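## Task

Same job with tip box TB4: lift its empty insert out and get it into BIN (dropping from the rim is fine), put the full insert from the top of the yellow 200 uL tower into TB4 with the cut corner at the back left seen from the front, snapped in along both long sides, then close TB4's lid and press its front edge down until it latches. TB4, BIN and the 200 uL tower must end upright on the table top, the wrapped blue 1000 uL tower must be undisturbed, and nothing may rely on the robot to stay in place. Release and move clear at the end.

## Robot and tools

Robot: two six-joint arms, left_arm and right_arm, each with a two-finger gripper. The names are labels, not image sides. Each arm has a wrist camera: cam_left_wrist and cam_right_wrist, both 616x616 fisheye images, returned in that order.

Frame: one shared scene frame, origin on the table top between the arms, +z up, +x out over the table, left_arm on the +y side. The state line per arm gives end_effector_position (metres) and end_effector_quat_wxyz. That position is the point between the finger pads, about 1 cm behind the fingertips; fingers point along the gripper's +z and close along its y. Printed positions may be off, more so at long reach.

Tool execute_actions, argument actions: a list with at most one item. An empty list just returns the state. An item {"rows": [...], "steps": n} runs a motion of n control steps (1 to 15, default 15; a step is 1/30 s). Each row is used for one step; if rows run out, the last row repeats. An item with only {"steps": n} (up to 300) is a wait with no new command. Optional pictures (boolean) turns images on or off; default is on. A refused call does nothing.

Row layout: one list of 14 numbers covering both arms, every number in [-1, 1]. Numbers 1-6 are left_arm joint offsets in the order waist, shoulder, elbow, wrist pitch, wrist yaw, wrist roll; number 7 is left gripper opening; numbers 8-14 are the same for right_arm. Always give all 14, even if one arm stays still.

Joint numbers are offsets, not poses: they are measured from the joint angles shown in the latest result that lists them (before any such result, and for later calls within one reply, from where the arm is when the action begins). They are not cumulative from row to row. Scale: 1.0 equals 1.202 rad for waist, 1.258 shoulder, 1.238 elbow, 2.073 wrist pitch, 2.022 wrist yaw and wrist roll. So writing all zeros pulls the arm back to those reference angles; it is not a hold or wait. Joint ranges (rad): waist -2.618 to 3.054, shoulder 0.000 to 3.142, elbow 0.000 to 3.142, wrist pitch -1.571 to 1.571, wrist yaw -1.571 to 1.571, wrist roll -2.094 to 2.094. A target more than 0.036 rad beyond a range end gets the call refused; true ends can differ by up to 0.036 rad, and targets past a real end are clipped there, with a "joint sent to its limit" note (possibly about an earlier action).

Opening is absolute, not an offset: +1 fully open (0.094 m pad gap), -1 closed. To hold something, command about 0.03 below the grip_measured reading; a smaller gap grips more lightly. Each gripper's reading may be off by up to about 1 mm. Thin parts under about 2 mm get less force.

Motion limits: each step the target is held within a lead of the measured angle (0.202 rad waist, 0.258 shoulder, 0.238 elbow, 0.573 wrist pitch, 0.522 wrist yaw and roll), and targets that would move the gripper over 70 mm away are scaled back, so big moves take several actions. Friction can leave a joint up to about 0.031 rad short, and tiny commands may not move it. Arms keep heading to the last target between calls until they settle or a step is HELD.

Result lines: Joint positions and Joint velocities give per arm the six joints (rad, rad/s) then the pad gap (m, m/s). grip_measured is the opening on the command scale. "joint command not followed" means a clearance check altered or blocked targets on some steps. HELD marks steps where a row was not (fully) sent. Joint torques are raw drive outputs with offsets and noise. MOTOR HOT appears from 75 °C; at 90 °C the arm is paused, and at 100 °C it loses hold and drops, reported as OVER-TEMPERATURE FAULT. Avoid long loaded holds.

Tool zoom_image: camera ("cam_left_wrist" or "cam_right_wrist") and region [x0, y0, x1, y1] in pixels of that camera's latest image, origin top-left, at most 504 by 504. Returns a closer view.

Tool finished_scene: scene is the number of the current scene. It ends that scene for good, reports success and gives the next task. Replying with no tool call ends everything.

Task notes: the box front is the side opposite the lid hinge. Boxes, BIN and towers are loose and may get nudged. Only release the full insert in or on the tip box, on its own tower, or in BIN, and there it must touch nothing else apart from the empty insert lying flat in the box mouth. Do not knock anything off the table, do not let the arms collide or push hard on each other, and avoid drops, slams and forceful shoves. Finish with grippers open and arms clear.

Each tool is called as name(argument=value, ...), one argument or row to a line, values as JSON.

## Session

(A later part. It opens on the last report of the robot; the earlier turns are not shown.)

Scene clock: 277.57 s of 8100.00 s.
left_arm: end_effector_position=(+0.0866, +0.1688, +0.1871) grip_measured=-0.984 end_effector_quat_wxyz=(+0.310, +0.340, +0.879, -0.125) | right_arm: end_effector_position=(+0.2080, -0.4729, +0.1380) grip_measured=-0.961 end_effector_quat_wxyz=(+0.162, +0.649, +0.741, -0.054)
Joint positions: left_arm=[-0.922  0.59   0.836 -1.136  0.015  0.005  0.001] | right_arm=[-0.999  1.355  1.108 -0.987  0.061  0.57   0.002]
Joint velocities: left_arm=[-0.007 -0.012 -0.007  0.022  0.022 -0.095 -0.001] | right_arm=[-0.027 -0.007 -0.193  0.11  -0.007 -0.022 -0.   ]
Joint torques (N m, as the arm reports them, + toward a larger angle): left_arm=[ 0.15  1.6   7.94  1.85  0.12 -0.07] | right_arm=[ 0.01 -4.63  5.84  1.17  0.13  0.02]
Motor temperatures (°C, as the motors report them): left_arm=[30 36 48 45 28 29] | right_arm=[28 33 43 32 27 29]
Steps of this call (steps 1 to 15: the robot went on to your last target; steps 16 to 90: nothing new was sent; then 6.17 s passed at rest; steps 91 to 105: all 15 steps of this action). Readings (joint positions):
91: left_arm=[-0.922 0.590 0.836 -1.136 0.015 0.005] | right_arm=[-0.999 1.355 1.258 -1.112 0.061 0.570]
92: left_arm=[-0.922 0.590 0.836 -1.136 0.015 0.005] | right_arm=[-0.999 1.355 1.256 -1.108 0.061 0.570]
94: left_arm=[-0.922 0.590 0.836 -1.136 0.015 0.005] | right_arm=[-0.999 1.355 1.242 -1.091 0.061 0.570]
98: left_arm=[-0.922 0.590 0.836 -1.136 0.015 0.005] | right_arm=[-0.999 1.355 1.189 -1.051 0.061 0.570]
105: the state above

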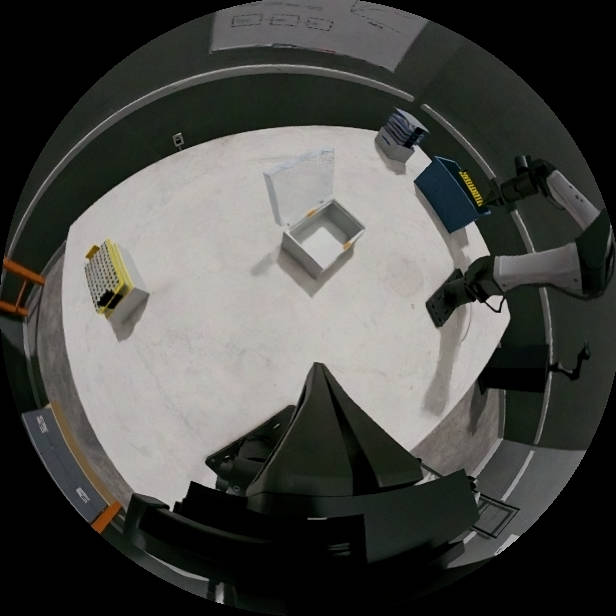

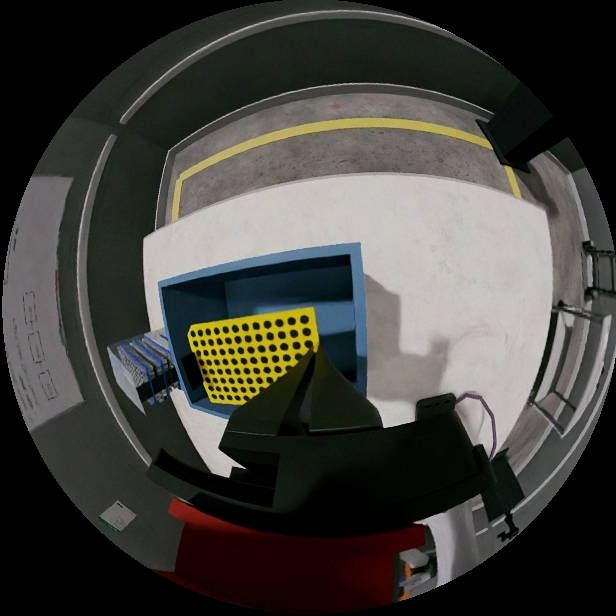

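execute_actions(
  actions=[
    {"rows":[[0,0,0,0,0,0,-1,0,0,-0.02,0.025,0,0,-1],[0,0,0,0,0,0,-1,0,0,-0.03,0.032,0,0,-1],[0,0,0,0,0,0,-1,0,0,-0.04,0.039,0,0,-1],[0,0,0,0,0,0,-1,0,0,-0.05,0.046,0,0,-1],[0,0,0,0,0,0,-1,0,0,-0.06,0.053,0,0,-1],[0,0,0,0,0,0,-1,0,0,-0.065,0.055,0,0,-1],[0,0,0,0,0,0,-1,0,0,-0.065,0.055,0,0,-1],[0,0,0,0,0,0,-1,0,0,-0.065,0.055,0,0,-1],[0,0,0,0,0,0,-1,0,0,-0.065,0.055,0,0,-1],[0,0,0,0,0,0,-1,0,0,-0.065,0.055,0,0,-1],[0,0,0,0,0,0,-1,0,0,-0.065,0.055,0,0,-0.8]],"steps":15},
  ],
  pictures=false,
)

execute_actions(
  actions=[
    {"rows":[[0,0,0,0,0,0,-1,0,0,0,0,0,0,-0.8],[0,0,0,0,0,0,-1,0,0,0,0,0,0,-0.8],[0,0,0,0,0,0,-1,0,0,0,0,0,0,-0.8],[0,0,0,0,0,0,-1,0,0,0.05,-0.02,0,0,-0.8],[0,0,0,0,0,0,-1,0,0,0.1,-0.05,0,0,-0.8],[0,0,0,0,0,0,-1,0,0,0.15,-0.08,0,0,-0.8],[0,0,0,0,0,0,-1,0,0,0.2,-0.11,0,0,-0.8],[0,0,0,0,0,0,-1,0,0,0.24,-0.13,0,0,-0.8]],"steps":15},
  ],
)

Scene clock: 286.77 s of 8100.00 s.
left_arm: end_effector_position=(+0.0866, +0.1688, +0.1871) grip_measured=-0.984 end_effector_quat_wxyz=(+0.310, +0.340, +0.879, -0.125) | right_arm: end_effector_position=(+0.2109, -0.4763, +0.1237) grip_measured=-0.803 end_effector_quat_wxyz=(+0.173, +0.648, +0.739, -0.056)
Joint positions: left_arm=[-0.922  0.59   0.836 -1.136  0.015  0.005  0.001] | right_arm=[-0.999  1.355  1.044 -0.9    0.061  0.57   0.009]
Joint velocities: left_arm=[-0.002  0.002  0.012 -0.037 -0.081 -0.022 -0.   ] | right_arm=[-0.012  0.007 -0.012  0.037 -0.066 -0.022  0.002]
Joint torques (N m, as the arm reports them, + toward a larger angle): left_arm=[ 0.15  1.52  7.95  1.85  0.12 -0.07] | right_arm=[ 0.   -4.66  5.55  1.    0.13  0.02]
Motor temperatures (°C, as the motors report them): left_arm=[30 36 48 46 28 29] | right_arm=[28 32 43 32 27 29]
Steps of this call (steps 1 to 30: the robot went on to your last target; steps 31 to 100: nothing new was sent; then 5.37 s passed at rest; steps 101 to 115: all 15 steps of this action). Readings (joint positions):
101: left_arm=[-0.922 0.590 0.836 -1.136 0.015 0.005] | right_arm=[-0.999 1.355 1.101 -0.961 0.061 0.570]
102: left_arm=[-0.922 0.590 0.836 -1.136 0.015 0.005] | right_arm=[-0.999 1.355 1.101 -0.959 0.061 0.570]
104: left_arm=[-0.922 0.590 0.836 -1.136 0.015 0.005] | right_arm=[-0.999 1.355 1.092 -0.943 0.061 0.570]
108: left_arm=[-0.922 0.590 0.836 -1.136 0.015 0.005] | right_arm=[-0.999 1.355 1.051 -0.915 0.061 0.570]
115: the state above

Scene clock: 287.27 s of 8100.00 s.
left_arm: end_effector_position=(+0.0866, +0.1688, +0.1871) grip_measured=-0.984 end_effector_quat_wxyz=(+0.310, +0.340, +0.879, -0.125) | right_arm: end_effector_position=(+0.2186, -0.4852, +0.2055) grip_measured=-0.803 end_effector_quat_wxyz=(+0.213, +0.644, +0.732, -0.061)
Joint positions: left_arm=[-0.922  0.59   0.836 -1.136  0.015  0.005  0.001] | right_arm=[-0.999  1.349  1.334 -1.112  0.061  0.57   0.009]
Joint velocities: left_arm=[-0.007 -0.007 -0.017  0.007  0.081  0.037  0.001] | right_arm=[ 0.012  0.037 -0.017 -0.344 -0.051 -0.007 -0.001]
Joint torques (N m, as the arm reports them, + toward a larger angle): left_arm=[ 0.14  1.57  7.94  1.84  0.1  -0.06] | right_arm=[ 0.   -4.32  7.12  1.05  0.14  0.02]
Motor temperatures (°C, as the motors report them): left_arm=[30 36 48 46 28 29] | right_arm=[28 32 43 32 27 29]
Steps of this call (steps 1 to 15: all 15 steps of this action). Readings (joint positions):
1: left_arm=[-0.922 0.590 0.836 -1.136 0.015 0.005] | right_arm=[-0.999 1.355 1.044 -0.900 0.061 0.570]
2: left_arm=[-0.922 0.590 0.836 -1.136 0.015 0.005] | right_arm=[-0.999 1.355 1.044 -0.900 0.061 0.570]
4: left_arm=[-0.922 0.590 0.836 -1.136 0.015 0.005] | right_arm=[-0.999 1.355 1.048 -0.906 0.061 0.570]
8: left_arm=[-0.922 0.590 0.836 -1.136 0.015 0.005] | right_arm=[-0.999 1.365 1.199 -1.031 0.061 0.570]
15: the state above

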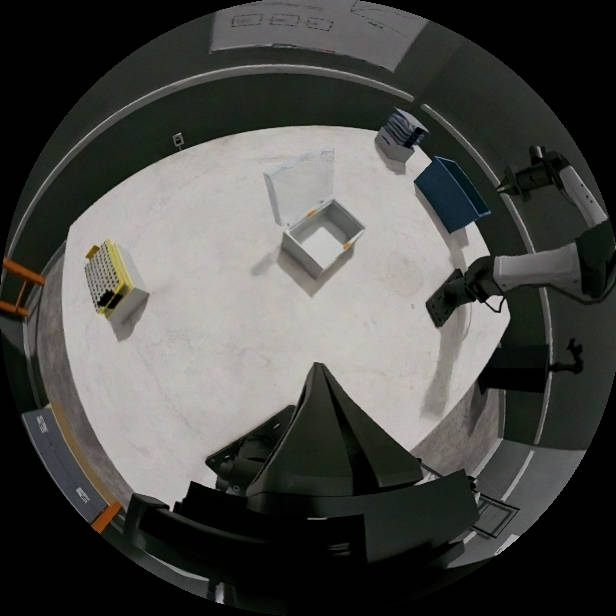

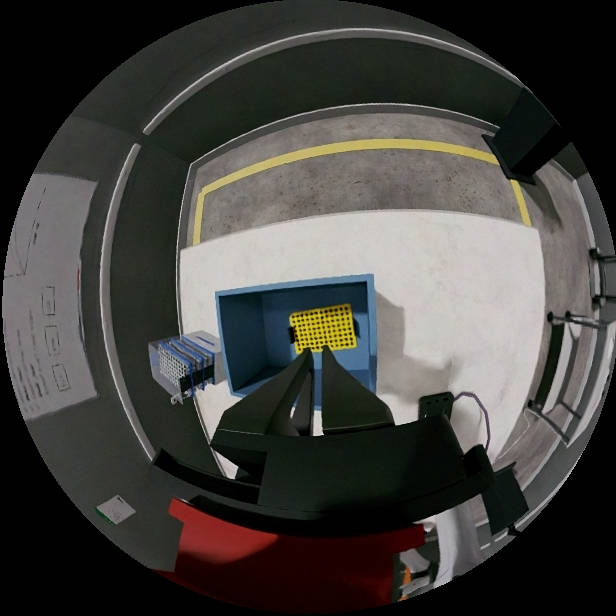

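execute_actions(
  actions=[
    {"rows":[[0.85,0.5,0.4,-0.08,-0.01,0.88,-0.3,0.75,-0.6,-0.4,0,-0.03,-0.285,-1]],"steps":15},
  ],
  pictures=false,
)

execute_actions(
  actions=[
    {"steps":25},
  ],
  pictures=false,
)

Scene clock: 296.40 s of 8100.00 s.
left_arm: end_effector_position=(+0.2141, +0.3592, +0.2195) grip_measured=-0.302 end_effector_quat_wxyz=(+0.131, +0.541, +0.817, +0.152) | right_arm: end_effector_position=(+0.2021, -0.2368, +0.1949) grip_measured=-0.982 end_effector_quat_wxyz=(+0.349, -0.001, +0.937, +0.008)
Joint positions: left_arm=[ 0.065  1.236  1.331 -1.262 -0.007  1.429  0.033] | right_arm=[-0.116  0.579  0.848 -1.127 -0.     0.022  0.001]
Joint velocities: left_arm=[ 0.965 -0.007 -0.002 -0.154 -0.139  2.293 -0.   ] | right_arm=[ 0.252  0.032  0.002 -0.007 -0.037 -0.154 -0.001]
Joint torques (N m, as the arm reports them, + toward a larger angle): left_arm=[-2.3  -5.37  7.9   1.12  0.44  0.01] | right_arm=[ 0.17  2.04  5.72  1.62  0.03 -0.02]
Motor temperatures (°C, as the motors report them): left_arm=[30 36 48 46 28 29] | right_arm=[28 32 42 32 27 29]
Steps of this call (steps 1 to 30: the robot went on to your last target; steps 31 to 100: nothing new was sent; then 5.30 s passed at rest; steps 101 to 115: all 15 steps of this action). Readings (joint positions):
101: left_arm=[-0.891 0.624 0.871 -1.180 0.021 0.079] | right_arm=[-0.979 1.324 1.302 -1.128 0.066 0.507]
102: left_arm=[-0.817 0.702 0.949 -1.239 0.020 0.177] | right_arm=[-0.928 1.268 1.234 -1.099 0.063 0.422]
104: left_arm=[-0.674 0.877 1.119 -1.266 0.017 0.372] | right_arm=[-0.797 1.128 1.098 -1.097 0.042 0.291]
108: left_arm=[-0.397 1.169 1.330 -1.231 0.014 0.761] | right_arm=[-0.511 0.794 0.869 -1.116 0.016 0.122]
115: the state above

Scene clock: 297.23 s of 8100.00 s.
left_arm: end_effector_position=(+0.2056, +0.3658, +0.2175) grip_measured=-0.302 end_effector_quat_wxyz=(+0.092, +0.663, +0.725, +0.164) | right_arm: end_effector_position=(+0.2021, -0.2355, +0.1949) grip_measured=-0.982 end_effector_quat_wxyz=(+0.349, -0.015, +0.937, +0.005)
Joint positions: left_arm=[ 0.095  1.234  1.331 -1.289 -0.011  1.773  0.033] | right_arm=[-0.108  0.58   0.848 -1.127 -0.    -0.001  0.001]
Joint velocities: left_arm=[-0.002 -0.027 -0.002 -0.007  0.022 -0.066 -0.   ] | right_arm=[-0.002  0.002  0.007  0.007  0.022  0.037  0.   ]
Joint torques (N m, as the arm reports them, + toward a larger angle): left_arm=[ 0.51 -5.15  7.84  1.08  0.25 -0.02] | right_arm=[ 0.79  2.27  5.7   1.58  0.07 -0.06]
Motor temperatures (°C, as the motors report them): left_arm=[30 36 48 45 28 29] | right_arm=[28 32 42 32 27 29]
Steps of this call (steps 1 to 25: the robot went on to your last target). Readings (joint positions):
1: left_arm=[0.088 1.236 1.331 -1.267 -0.011 1.498] | right_arm=[-0.110 0.580 0.848 -1.127 -0.000 0.018]
2: left_arm=[0.095 1.236 1.331 -1.272 -0.011 1.553] | right_arm=[-0.109 0.580 0.848 -1.127 -0.000 0.014]
4: left_arm=[0.095 1.235 1.331 -1.279 -0.011 1.634] | right_arm=[-0.108 0.580 0.848 -1.127 -0.000 0.008]
8: left_arm=[0.095 1.234 1.331 -1.285 -0.011 1.717] | right_arm=[-0.108 0.580 0.848 -1.127 -0.000 0.003]
25: the state above

execute_actions(
  actions=[
    {"rows":[[0,0.53,0.385,-0.092,0.01,0,-0.3,0.72,0,0,0,0,0,-1]],"steps":15},
  ],
  pictures=false,
)

execute_actions(
  actions=[
    {"steps":25},
  ],
)

Scene clock: 300.27 s of 8100.00 s.
left_arm: end_effector_position=(+0.3021, +0.3928, +0.1419) grip_measured=-0.302 end_effector_quat_wxyz=(-0.003, +0.676, +0.736, -0.003) | right_arm: end_effector_position=(+0.1358, -0.1016, +0.1949) grip_measured=-0.982 end_effector_quat_wxyz=(+0.315, -0.402, +0.847, +0.150)
Joint positions: left_arm=[ 0.095  1.93   1.798 -1.446 -0.002  1.775  0.033] | right_arm=[ 0.745  0.58   0.848 -1.127 -0.002  0.     0.001]
Joint velocities: left_arm=[ 0.002 -0.212 -0.002 -0.154 -0.066 -0.007  0.001] | right_arm=[ 0.081  0.002 -0.002  0.022  0.022  0.037  0.001]
Joint torques (N m, as the arm reports them, + toward a larger angle): left_arm=[  0.16 -12.25   8.21   0.24   0.3   -0.1 ] | right_arm=[0.72 1.36 6.41 1.44 0.09 0.01]
Motor temperatures (°C, as the motors report them): left_arm=[30 36 48 45 28 29] | right_arm=[28 32 42 33 27 29]
Steps of this call (steps 1 to 30: the robot went on to your last target; steps 31 to 76: nothing new was sent; steps 77 to 91: all 15 steps of this action). Readings (joint positions):
77: left_arm=[0.095 1.268 1.372 -1.337 -0.011 1.774] | right_arm=[-0.076 0.580 0.848 -1.127 0.009 0.000]
78: left_arm=[0.095 1.336 1.459 -1.400 -0.009 1.775] | right_arm=[-0.002 0.580 0.848 -1.127 0.010 0.000]
80: left_arm=[0.095 1.498 1.639 -1.431 -0.006 1.775] | right_arm=[0.143 0.580 0.848 -1.127 0.007 0.000]
84: left_arm=[0.095 1.786 1.810 -1.417 -0.002 1.775] | right_arm=[0.433 0.580 0.848 -1.127 0.004 0.000]
91: the state above

Scene clock: 301.10 s of 8100.00 s.
left_arm: end_effector_position=(+0.2962, +0.3911, +0.1496) grip_measured=-0.302 end_effector_quat_wxyz=(-0.003, +0.676, +0.736, -0.002) | right_arm: end_effector_position=(+0.1356, -0.1014, +0.1949) grip_measured=-0.982 end_effector_quat_wxyz=(+0.314, -0.402, +0.847, +0.150)
Joint positions: left_arm=[ 0.095  1.908  1.798 -1.467 -0.002  1.775  0.033] | right_arm=[ 0.747  0.58   0.848 -1.127 -0.002  0.     0.001]
Joint velocities: left_arm=[ 0.002 -0.002  0.007  0.007 -0.022  0.037 -0.001] | right_arm=[ 0.002  0.002  0.022 -0.051  0.022 -0.007 -0.   ]
Joint torques (N m, as the arm reports them, + toward a larger angle): left_arm=[  0.1  -11.07   8.26   0.25   0.31  -0.1 ] | right_arm=[0.78 1.32 6.38 1.44 0.08 0.01]
Motor temperatures (°C, as the motors report them): left_arm=[30 37 48 45 28 29] | right_arm=[28 32 42 33 27 29]
Steps of this call (steps 1 to 25: the robot went on to your last target). Readings (joint positions):
1: left_arm=[0.095 1.923 1.798 -1.450 -0.002 1.775] | right_arm=[0.747 0.580 0.848 -1.127 -0.002 0.000]
2: left_arm=[0.095 1.917 1.798 -1.454 -0.002 1.775] | right_arm=[0.747 0.580 0.848 -1.127 -0.002 0.000]
4: left_arm=[0.095 1.909 1.798 -1.461 -0.002 1.775] | right_arm=[0.747 0.580 0.848 -1.127 -0.002 0.000]
8: left_arm=[0.095 1.908 1.798 -1.466 -0.002 1.775] | right_arm=[0.747 0.580 0.848 -1.127 -0.002 0.000]
25: the state above

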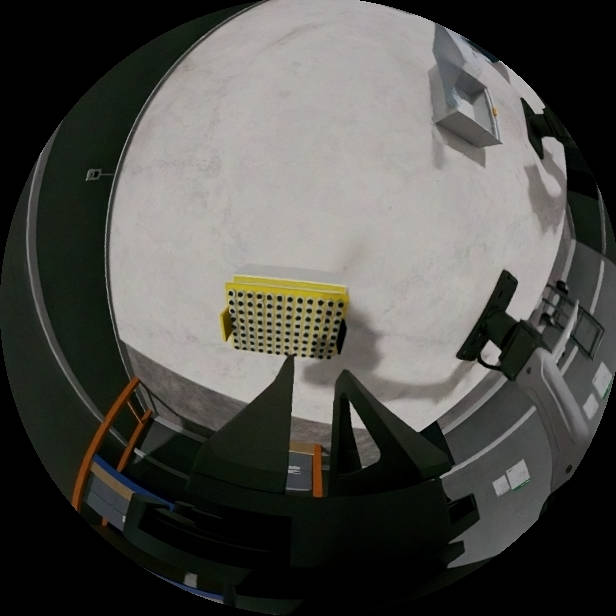

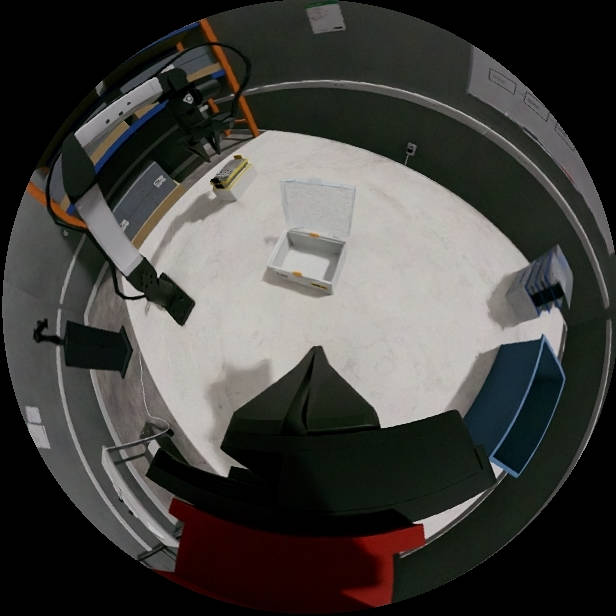

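execute_actions(
  actions=[
    {"rows":[[0.01,-0.03,-0.06,0.025,0,0.02,-0.3,0,0,0,0,0,0,-1],[0.015,-0.05,-0.11,0.045,0,0.03,-0.3,0,0,0,0,0,0,-1],[0.018,-0.07,-0.16,0.065,0,0.04,-0.3,0,0,0,0,0,0,-1],[0.018,-0.092,-0.207,0.078,0,0.046,-0.3,0,0,0,0,0,0,-1]],"steps":15},
  ],
  pictures=false,
)

execute_actions(
  actions=[
    {"steps":12},
  ],
)

zoom_image(
  camera="cam_left_wrist",
  region=[160, 250, 400, 430],
)

Scene clock: 312.80 s of 8100.00 s.
left_arm: end_effector_position=(+0.2730, +0.3880, +0.1213) grip_measured=-0.302 end_effector_quat_wxyz=(-0.002, +0.701, +0.713, -0.002) | right_arm: end_effector_position=(+0.1356, -0.1014, +0.1949) grip_measured=-0.982 end_effector_quat_wxyz=(+0.314, -0.402, +0.847, +0.150)
Joint positions: left_arm=[ 0.106  1.808  1.557 -1.326 -0.002  1.854  0.033] | right_arm=[ 0.747  0.58   0.848 -1.127 -0.002  0.     0.001]
Joint velocities: left_arm=[-0.002  0.012  0.007  0.051 -0.022  0.037  0.   ] | right_arm=[ 0.012 -0.027 -0.007  0.051 -0.007  0.066 -0.001]
Joint torques (N m, as the arm reports them, + toward a larger angle): left_arm=[  1.1  -11.04   6.13   0.47   0.19   0.03] | right_arm=[0.   1.26 6.38 1.45 0.07 0.03]
Motor temperatures (°C, as the motors report them): left_arm=[30 41 48 42 28 29] | right_arm=[28 31 42 34 27 29]
Steps of this call (steps 1 to 15: the robot went on to your last target; steps 16 to 90: nothing new was sent; then 8.20 s passed at rest; steps 91 to 105: all 15 steps of this action). Readings (joint positions):
91: left_arm=[0.095 1.903 1.788 -1.458 -0.002 1.778] | right_arm=[0.747 0.580 0.848 -1.127 -0.002 0.000]
92: left_arm=[0.096 1.889 1.759 -1.436 -0.002 1.786] | right_arm=[0.747 0.580 0.848 -1.127 -0.002 0.000]
94: left_arm=[0.100 1.844 1.662 -1.388 -0.002 1.808] | right_arm=[0.747 0.580 0.848 -1.127 -0.002 0.000]
98: left_arm=[0.106 1.808 1.560 -1.366 -0.002 1.838] | right_arm=[0.747 0.580 0.848 -1.127 -0.002 0.000]
105: the state above

Scene clock: 313.20 s of 8100.00 s.
left_arm: end_effector_position=(+0.2751, +0.3887, +0.1213) grip_measured=-0.302 end_effector_quat_wxyz=(-0.000, +0.702, +0.712, +0.002) | right_arm: end_effector_position=(+0.1356, -0.1014, +0.1949) grip_measured=-0.982 end_effector_quat_wxyz=(+0.314, -0.402, +0.847, +0.150)
Joint positions: left_arm=[ 0.106  1.808  1.557 -1.317 -0.002  1.857  0.033] | right_arm=[ 0.747  0.58   0.848 -1.127 -0.002  0.     0.001]
Joint velocities: left_arm=[-0.002 -0.002  0.027  0.022  0.037 -0.022 -0.   ] | right_arm=[-0.002 -0.007  0.012 -0.022 -0.022 -0.081 -0.   ]
Joint torques (N m, as the arm reports them, + toward a larger angle): left_arm=[  1.05 -10.99   6.22   0.52   0.2    0.02] | right_arm=[-0.02  1.31  6.38  1.44  0.06  0.03]
Motor temperatures (°C, as the motors report them): left_arm=[30 41 48 42 28 29] | right_arm=[28 31 42 34 27 29]
Steps of this call (steps 1 to 12: the robot went on to your last target). Readings (joint positions):
1: left_arm=[0.106 1.808 1.557 -1.324 -0.002 1.854] | right_arm=[0.747 0.580 0.848 -1.127 -0.002 0.000]
2: left_arm=[0.106 1.808 1.557 -1.322 -0.002 1.855] | right_arm=[0.747 0.580 0.848 -1.127 -0.002 0.000]
4: left_arm=[0.106 1.808 1.557 -1.320 -0.002 1.856] | right_arm=[0.747 0.580 0.848 -1.127 -0.002 0.000]
8: left_arm=[0.106 1.808 1.557 -1.318 -0.002 1.857] | right_arm=[0.747 0.580 0.848 -1.127 -0.002 0.000]
12: the state above

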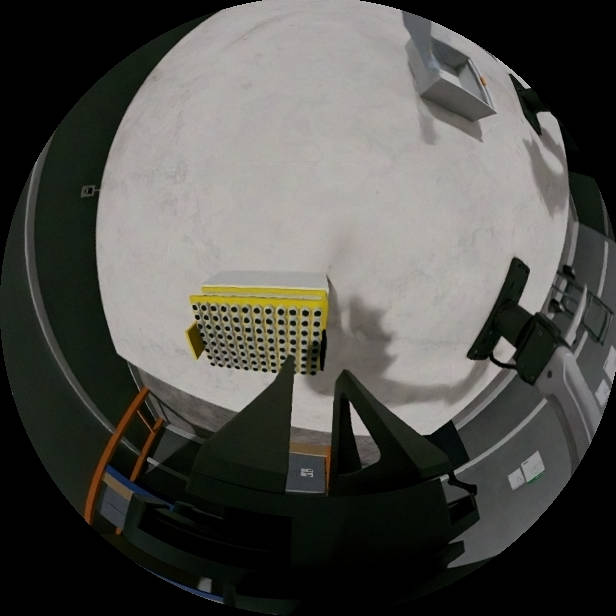

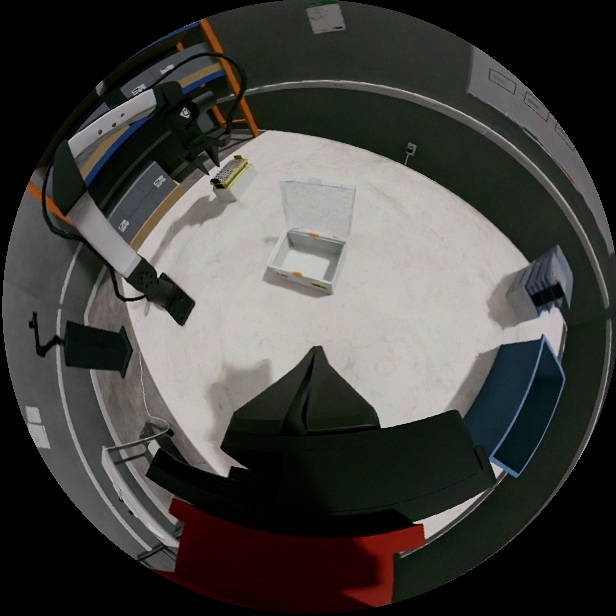

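Region (160, 250, 400, 430) of cam_left_wrist's 616x616 image, scaled by 2.100, with more detail than that image has; it fills the top 378 rows of this view, and the rest is white.

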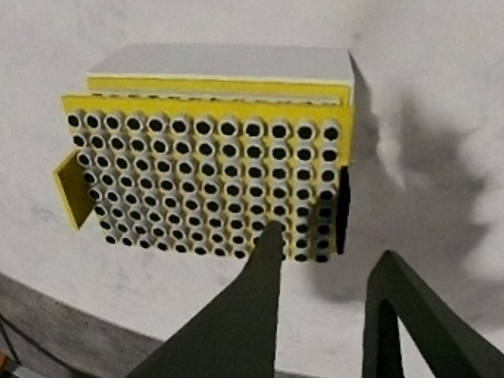

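execute_actions(
  actions=[
    {"rows":[[0,-0.01,-0.03,0.015,0,0.01,-0.3,0,0,0,0,0,0,-1],[0,-0.015,-0.05,0.028,0,0.015,-0.3,0,0,0,0,0,0,-1],[0,-0.02,-0.07,0.04,0,0.02,-0.3,0,0,0,0,0,0,-1],[0,-0.024,-0.094,0.046,0,0.02,-0.3,0,0,0,0,0,0,-1]],"steps":15},
  ],
  pictures=false,
)

execute_actions(
  actions=[
    {"steps":10},
  ],
)

zoom_image(
  camera="cam_left_wrist",
  region=[160, 250, 400, 430],
)

Scene clock: 323.50 s of 8100.00 s.
left_arm: end_effector_position=(+0.2688, +0.3868, +0.1012) grip_measured=-0.302 end_effector_quat_wxyz=(-0.001, +0.713, +0.701, -0.000) | right_arm: end_effector_position=(+0.1356, -0.1014, +0.1949) grip_measured=-0.982 end_effector_quat_wxyz=(+0.314, -0.402, +0.847, +0.150)
Joint positions: left_arm=[ 0.106  1.791  1.455 -1.237 -0.002  1.886  0.033] | right_arm=[ 0.747  0.58   0.848 -1.127 -0.002  0.     0.001]
Joint velocities: left_arm=[ 0.007  0.002 -0.002  0.007 -0.022  0.022 -0.   ] | right_arm=[ 0.002 -0.027 -0.012  0.022 -0.007 -0.022  0.   ]
Joint torques (N m, as the arm reports them, + toward a larger angle): left_arm=[  0.06 -10.44   6.22   0.48   0.19   0.04] | right_arm=[0.02 1.31 6.4  1.44 0.06 0.03]
Motor temperatures (°C, as the motors report them): left_arm=[30 45 47 41 28 29] | right_arm=[28 31 42 34 27 29]
Steps of this call (steps 1 to 15: the robot went on to your last target; steps 16 to 90: nothing new was sent; then 6.80 s passed at rest; steps 91 to 105: all 15 steps of this action). Readings (joint positions):
91: left_arm=[0.106 1.808 1.554 -1.313 -0.002 1.859] | right_arm=[0.747 0.580 0.848 -1.127 -0.002 0.000]
92: left_arm=[0.106 1.805 1.545 -1.303 -0.002 1.862] | right_arm=[0.747 0.580 0.848 -1.127 -0.002 0.000]
94: left_arm=[0.106 1.795 1.508 -1.275 -0.002 1.871] | right_arm=[0.747 0.580 0.848 -1.127 -0.002 0.000]
98: left_arm=[0.106 1.791 1.457 -1.256 -0.002 1.881] | right_arm=[0.747 0.580 0.848 -1.127 -0.002 0.000]
105: the state above

Scene clock: 323.83 s of 8100.00 s.
left_arm: end_effector_position=(+0.2699, +0.3871, +0.1012) grip_measured=-0.302 end_effector_quat_wxyz=(-0.000, +0.713, +0.701, +0.002) | right_arm: end_effector_position=(+0.1356, -0.1014, +0.1949) grip_measured=-0.982 end_effector_quat_wxyz=(+0.314, -0.402, +0.847, +0.150)
Joint positions: left_arm=[ 0.106  1.791  1.455 -1.232 -0.002  1.888  0.033] | right_arm=[ 0.747  0.58   0.848 -1.127 -0.002  0.     0.001]
Joint velocities: left_arm=[-0.007  0.007 -0.002 -0.007 -0.007 -0.007 -0.   ] | right_arm=[-0.007  0.027 -0.012  0.007 -0.007  0.066 -0.001]
Joint torques (N m, as the arm reports them, + toward a larger angle): left_arm=[  0.13 -10.52   6.19   0.49   0.19   0.05] | right_arm=[0.01 1.32 6.41 1.43 0.07 0.02]
Motor temperatures (°C, as the motors report them): left_arm=[30 45 47 41 28 29] | right_arm=[28 31 42 34 27 29]
Steps of this call (steps 1 to 10: the robot went on to your last target). Readings (joint positions):
1: left_arm=[0.106 1.791 1.455 -1.236 -0.002 1.887] | right_arm=[0.747 0.580 0.848 -1.127 -0.002 0.000]
2: left_arm=[0.106 1.791 1.455 -1.235 -0.002 1.887] | right_arm=[0.747 0.580 0.848 -1.127 -0.002 0.000]
4: left_arm=[0.106 1.791 1.455 -1.234 -0.002 1.887] | right_arm=[0.747 0.580 0.848 -1.127 -0.002 0.000]
8: left_arm=[0.106 1.791 1.455 -1.232 -0.002 1.888] | right_arm=[0.747 0.580 0.848 -1.127 -0.002 0.000]
10: the state above

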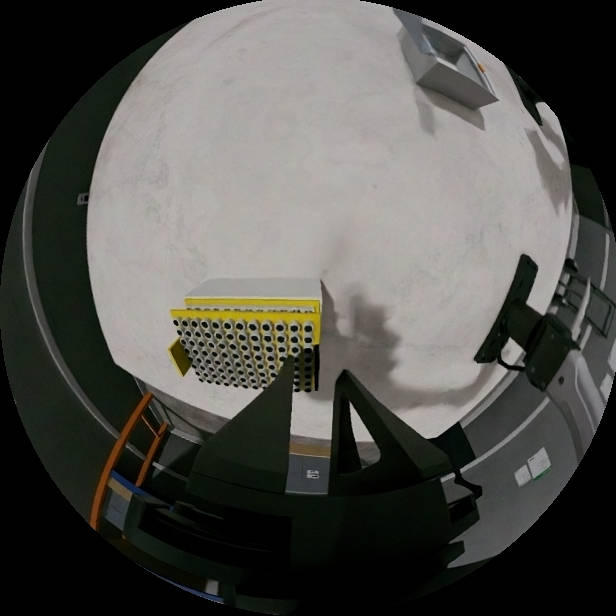

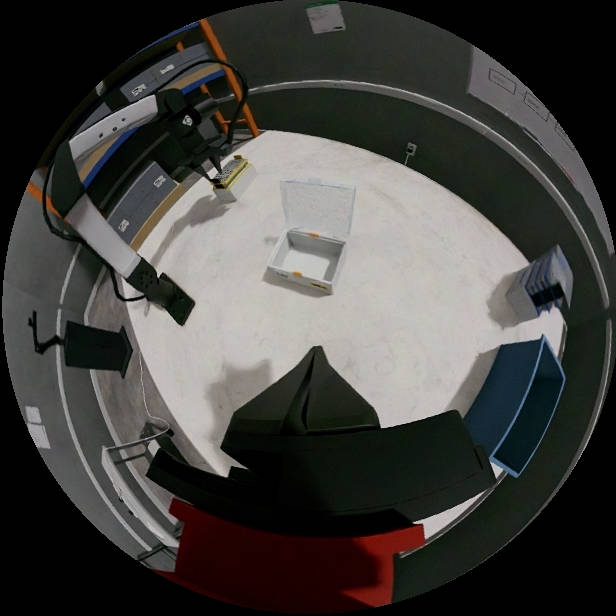

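Region (160, 250, 400, 430) of cam_left_wrist's 616x616 image, scaled by 2.100, with more detail than that image has; it fills the top 378 rows of this view, and the rest is white.

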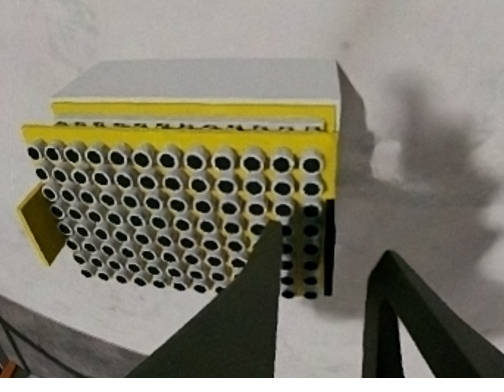

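execute_actions(
  actions=[
    {"rows":[[0,0,-0.02,0.012,0,0,-0.6,0,0,0,0,0,0,-1],[0,0,-0.03,0.02,0,0,-0.7,0,0,0,0,0,0,-1],[0,0,-0.04,0.027,0,0,-0.75,0,0,0,0,0,0,-1],[0,0,-0.05,0.033,0,0,-0.75,0,0,0,0,0,0,-1],[0,0,-0.062,0.038,0,0,-0.75,0,0,0,0,0,0,-1]],"steps":15},
  ],
)

zoom_image(
  camera="cam_left_wrist",
  region=[160, 250, 400, 430],
)

Scene clock: 329.93 s of 8100.00 s.
left_arm: end_effector_position=(+0.2688, +0.3867, +0.0861) grip_measured=-0.748 end_effector_quat_wxyz=(+0.001, +0.713, +0.701, +0.003) | right_arm: end_effector_position=(+0.1356, -0.1014, +0.1949) grip_measured=-0.982 end_effector_quat_wxyz=(+0.314, -0.402, +0.847, +0.150)
Joint positions: left_arm=[ 0.106  1.791  1.394 -1.168 -0.002  1.888  0.012] | right_arm=[ 0.747  0.58   0.848 -1.127 -0.002  0.     0.001]
Joint velocities: left_arm=[ 0.002 -0.002 -0.017  0.037  0.037  0.022  0.   ] | right_arm=[ 0.022  0.012 -0.037  0.037  0.007  0.037 -0.   ]
Joint torques (N m, as the arm reports them, + toward a larger angle): left_arm=[ 0.14 -9.35  5.99  0.5   0.2  -0.08] | right_arm=[0.   1.34 6.41 1.45 0.06 0.02]
Motor temperatures (°C, as the motors report them): left_arm=[30 46 47 40 28 29] | right_arm=[28 31 42 34 27 29]
Steps of this call (steps 1 to 15: the robot went on to your last target; steps 16 to 90: nothing new was sent; then 2.60 s passed at rest; steps 91 to 105: all 15 steps of this action). Readings (joint positions):
91: left_arm=[0.106 1.791 1.455 -1.231 -0.002 1.888] | right_arm=[0.747 0.580 0.848 -1.127 -0.002 0.000]
92: left_arm=[0.106 1.791 1.452 -1.225 -0.002 1.888] | right_arm=[0.747 0.580 0.848 -1.127 -0.002 0.000]
94: left_arm=[0.106 1.791 1.437 -1.207 -0.002 1.888] | right_arm=[0.747 0.580 0.848 -1.127 -0.002 0.000]
98: left_arm=[0.106 1.791 1.397 -1.184 -0.002 1.888] | right_arm=[0.747 0.580 0.848 -1.127 -0.002 0.000]
105: the state above

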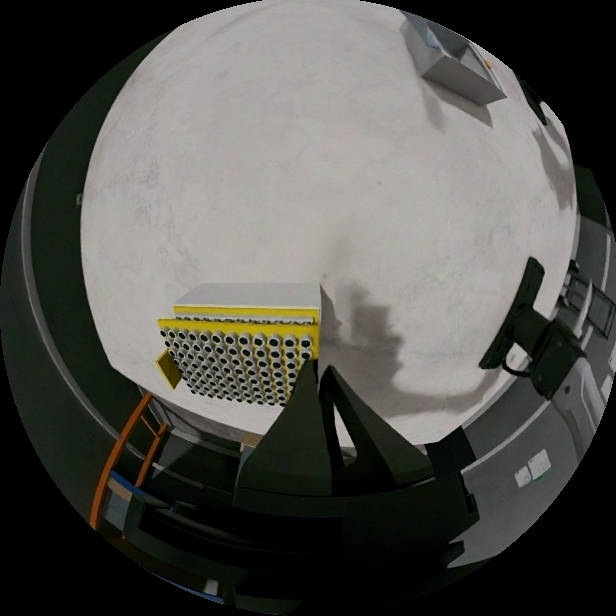

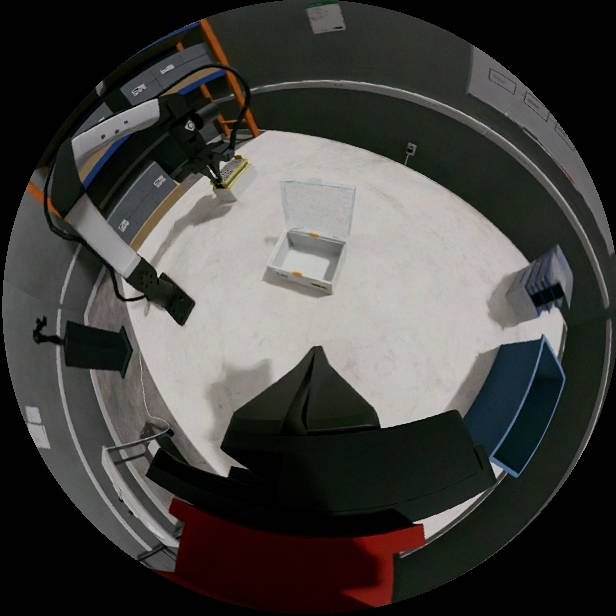

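Region (160, 250, 400, 430) of cam_left_wrist's 616x616 image, scaled by 2.100, with more detail than that image has; it fills the top 378 rows of this view, and the rest is white.

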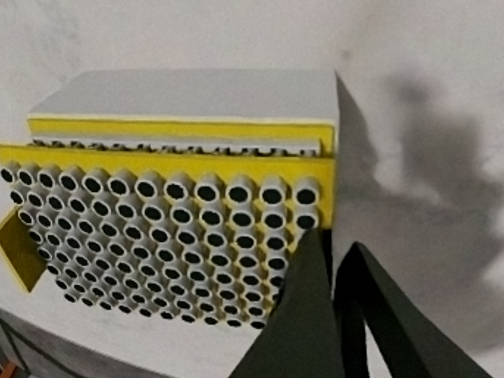

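execute_actions(
  actions=[
    {"rows":[[0.012,0,0,0,0,0,-0.75,0,0,0,0,0,0,-1],[0.02,0,0,0,0,0,-0.75,0,0,0,0,0,0,-1],[0.026,0,0,0,0,0.012,-0.75,0,0,0,0,0,0,-1],[0.026,0,0,0,0,0.012,-0.75,0,0,0,0,0,0,-1],[0.026,0,0,0,0,0.012,-0.75,0,0,0,0,0,0,-1],[0.026,0,-0.015,0.012,0,0.012,-0.82,0,0,0,0,0,0,-1],[0.026,0,-0.025,0.018,0,0.012,-0.82,0,0,0,0,0,0,-1],[0.026,0,-0.035,0.022,0,0.012,-0.82,0,0,0,0,0,0,-1]],"steps":15},
  ],
)

zoom_image(
  camera="cam_left_wrist",
  region=[160, 250, 400, 430],
)

Scene clock: 338.90 s of 8100.00 s.
left_arm: end_effector_position=(+0.2678, +0.3937, +0.0848) grip_measured=-0.818 end_effector_quat_wxyz=(+0.003, +0.710, +0.704, +0.008) | right_arm: end_effector_position=(+0.1356, -0.1014, +0.1949) grip_measured=-0.982 end_effector_quat_wxyz=(+0.314, -0.402, +0.847, +0.150)
Joint positions: left_arm=[ 0.128  1.787  1.385 -1.152 -0.002  1.901  0.009] | right_arm=[ 0.747  0.58   0.848 -1.127 -0.002  0.     0.001]
Joint velocities: left_arm=[-0.017 -0.002  0.002  0.051 -0.007  0.037  0.   ] | right_arm=[-0.007  0.002 -0.017 -0.007  0.022  0.007 -0.001]
Joint torques (N m, as the arm reports them, + toward a larger angle): left_arm=[ 0.97 -8.93  4.55  0.73  0.16  0.04] | right_arm=[-0.03  1.29  6.37  1.43  0.07  0.03]
Motor temperatures (°C, as the motors report them): left_arm=[30 47 46 39 28 29] | right_arm=[28 30 41 34 27 29]
Steps of this call (steps 1 to 15: the robot went on to your last target; steps 16 to 90: nothing new was sent; then 5.47 s passed at rest; steps 91 to 105: all 15 steps of this action). Readings (joint positions):
91: left_arm=[0.106 1.791 1.394 -1.165 -0.002 1.888] | right_arm=[0.747 0.580 0.848 -1.127 -0.002 0.000]
92: left_arm=[0.108 1.791 1.394 -1.165 -0.002 1.888] | right_arm=[0.747 0.580 0.848 -1.127 -0.002 0.000]
94: left_arm=[0.115 1.791 1.394 -1.165 -0.002 1.893] | right_arm=[0.747 0.580 0.848 -1.127 -0.002 0.000]
98: left_arm=[0.128 1.791 1.389 -1.158 -0.002 1.898] | right_arm=[0.747 0.580 0.848 -1.127 -0.002 0.000]
105: the state above

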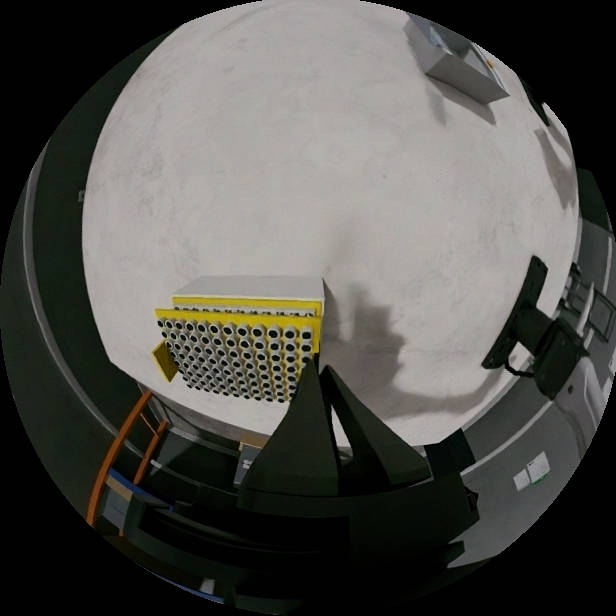

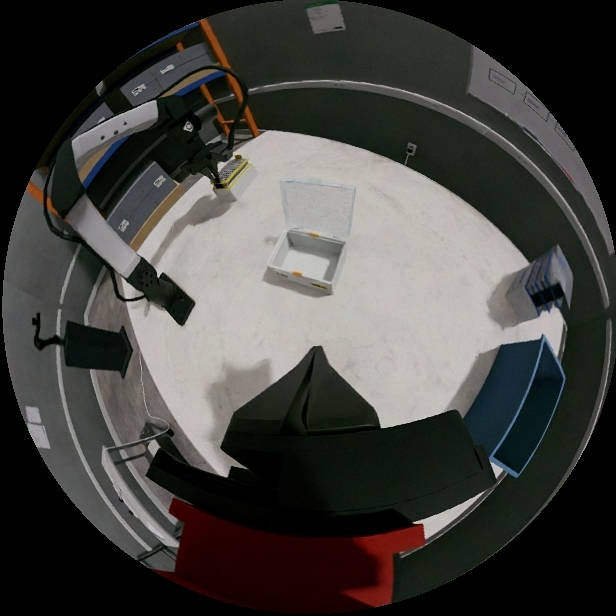

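Region (160, 250, 400, 430) of cam_left_wrist's 616x616 image, scaled by 2.100, with more detail than that image has; it fills the top 378 rows of this view, and the rest is white.

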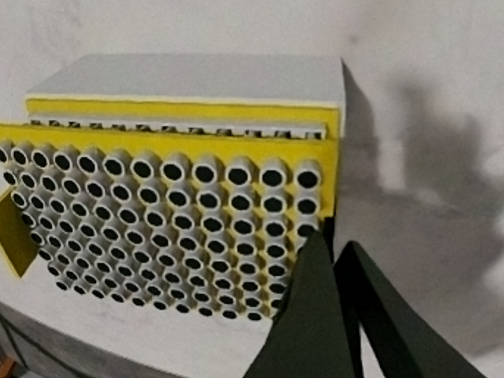

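execute_actions(
  actions=[
    {"rows":[[0,0,0,0,0,0,-0.88,0,0,0,0,0,0,-1],[0,0,0,0,0,0,-0.92,0,0,0,0,0,0,-1],[0,0,0,0,0,0,-0.96,0,0,0,0,0,0,-1],[0,0,0,0,0,0,-1,0,0,0,0,0,0,-1],[0,0,0,0,0,0,-1,0,0,0,0,0,0,-1],[0,0,0,0,0,0,-1,0,0,0,0,0,0,-1],[0,0,0,0,0,0,-1,0,0,0,0,0,0,-1],[0,-0.005,0.01,-0.01,0,0,-1,0,0,0,0,0,0,-1],[0,-0.008,0.016,-0.015,0,0,-1,0,0,0,0,0,0,-1],[0,-0.01,0.022,-0.02,0,0,-1,0,0,0,0,0,0,-1],[0,-0.012,0.028,-0.024,0,0,-1,0,0,0,0,0,0,-1],[0,-0.013,0.034,-0.028,0,0,-1,0,0,0,0,0,0,-1],[0,-0.014,0.04,-0.032,0,0,-1,0,0,0,0,0,0,-1],[0,-0.015,0.046,-0.034,0,0,-1,0,0,0,0,0,0,-1],[0,-0.015,0.05,-0.034,0,0,-1,0,0,0,0,0,0,-1]],"steps":15},
  ],
  pictures=false,
)

execute_actions(
  actions=[
    {"steps":10},
  ],
)

zoom_image(
  camera="cam_right_wrist",
  region=[170, 100, 290, 220],
)

Scene clock: 356.23 s of 8100.00 s.
left_arm: end_effector_position=(+0.2674, +0.3932, +0.0928) grip_measured=-0.966 end_effector_quat_wxyz=(+0.002, +0.710, +0.704, +0.004) | right_arm: end_effector_position=(+0.1356, -0.1014, +0.1949) grip_measured=-0.982 end_effector_quat_wxyz=(+0.314, -0.402, +0.847, +0.150)
Joint positions: left_arm=[ 0.127  1.787  1.417 -1.192 -0.     1.901  0.002] | right_arm=[ 0.747  0.58   0.848 -1.127 -0.002  0.     0.001]
Joint velocities: left_arm=[-0.007  0.007  0.208 -0.168  0.007  0.066  0.001] | right_arm=[-0.007  0.012 -0.007  0.007  0.007  0.007 -0.   ]
Joint torques (N m, as the arm reports them, + toward a larger angle): left_arm=[  0.21 -10.9    8.85   0.34   0.21  -0.08] | right_arm=[-0.01  1.31  6.39  1.45  0.06  0.02]
Motor temperatures (°C, as the motors report them): left_arm=[30 48 45 39 28 29] | right_arm=[28 30 41 35 27 29]
Steps of this call (steps 1 to 15: the robot went on to your last target; steps 16 to 90: nothing new was sent; then 13.83 s passed at rest; steps 91 to 105: all 15 steps of this action). Readings (joint positions):
91: left_arm=[0.128 1.787 1.385 -1.152 -0.002 1.901] | right_arm=[0.747 0.580 0.848 -1.127 -0.002 0.000]
92: left_arm=[0.128 1.787 1.385 -1.152 -0.005 1.899] | right_arm=[0.747 0.580 0.848 -1.127 -0.002 0.000]
94: left_arm=[0.128 1.787 1.385 -1.152 -0.002 1.901] | right_arm=[0.747 0.580 0.848 -1.127 -0.002 0.000]
98: left_arm=[0.127 1.787 1.385 -1.153 -0.000 1.901] | right_arm=[0.747 0.580 0.848 -1.127 -0.002 0.000]
105: the state above

Scene clock: 356.57 s of 8100.00 s.
left_arm: end_effector_position=(+0.2669, +0.3930, +0.0961) grip_measured=-0.966 end_effector_quat_wxyz=(+0.001, +0.710, +0.704, +0.002) | right_arm: end_effector_position=(+0.1356, -0.1014, +0.1949) grip_measured=-0.982 end_effector_quat_wxyz=(+0.314, -0.402, +0.847, +0.150)
Joint positions: left_arm=[ 0.127  1.787  1.43  -1.209 -0.     1.901  0.002] | right_arm=[ 0.747  0.58   0.848 -1.127 -0.002  0.     0.001]
Joint velocities: left_arm=[ 0.002  0.002 -0.002 -0.007 -0.007  0.007 -0.001] | right_arm=[ 0.002  0.007 -0.012 -0.007 -0.022  0.007 -0.001]
Joint torques (N m, as the arm reports them, + toward a larger angle): left_arm=[  0.14 -11.03   8.93   0.24   0.19  -0.09] | right_arm=[-0.02  1.31  6.42  1.44  0.06  0.02]
Motor temperatures (°C, as the motors report them): left_arm=[30 48 45 39 28 29] | right_arm=[28 30 41 35 27 29]
Steps of this call (steps 1 to 10: the robot went on to your last target). Readings (joint positions):
1: left_arm=[0.127 1.787 1.423 -1.196 -0.000 1.901] | right_arm=[0.747 0.580 0.848 -1.127 -0.002 0.000]
2: left_arm=[0.127 1.787 1.427 -1.198 -0.000 1.901] | right_arm=[0.747 0.580 0.848 -1.127 -0.002 0.000]
4: left_arm=[0.127 1.787 1.430 -1.203 -0.000 1.901] | right_arm=[0.747 0.580 0.848 -1.127 -0.002 0.000]
8: left_arm=[0.127 1.787 1.430 -1.209 -0.000 1.901] | right_arm=[0.747 0.580 0.848 -1.127 -0.002 0.000]
10: the state above

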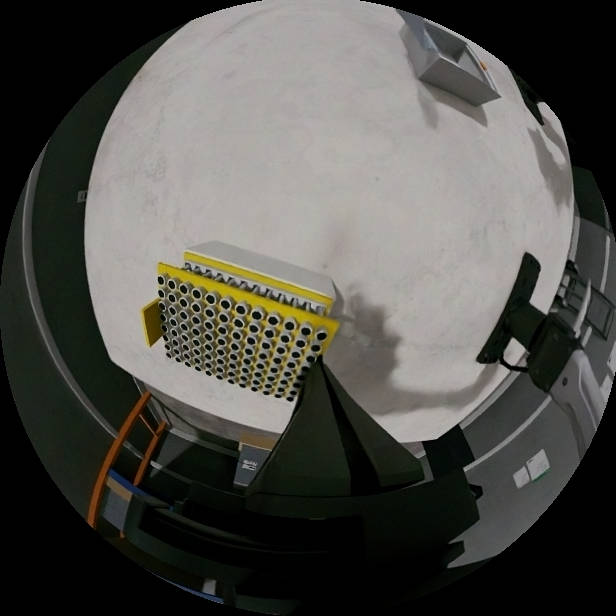

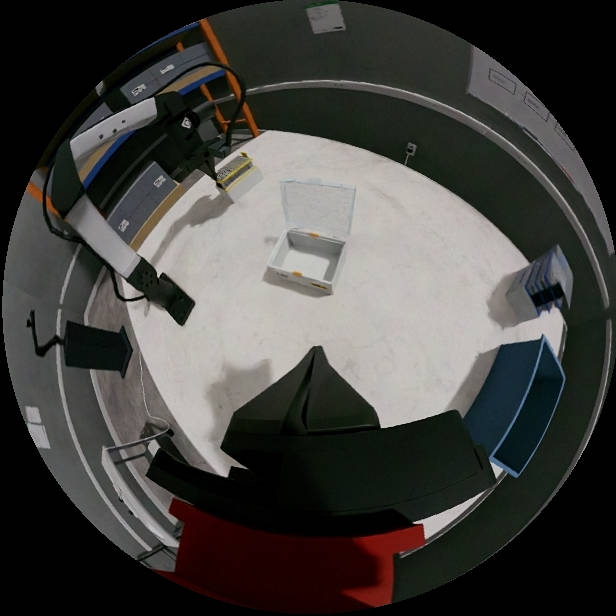

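Region (170, 100, 290, 220) of cam_right_wrist's 616x616 image, scaled by 4.200, with more detail than that image has.

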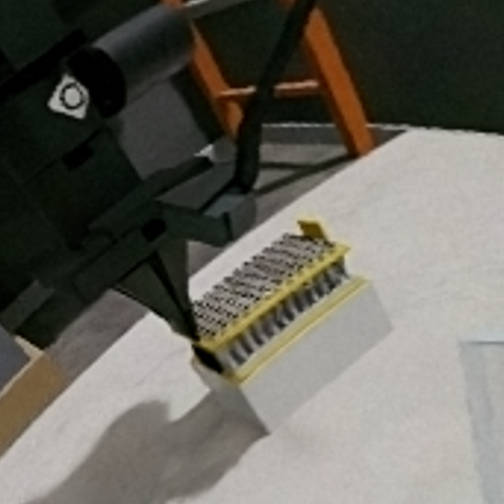

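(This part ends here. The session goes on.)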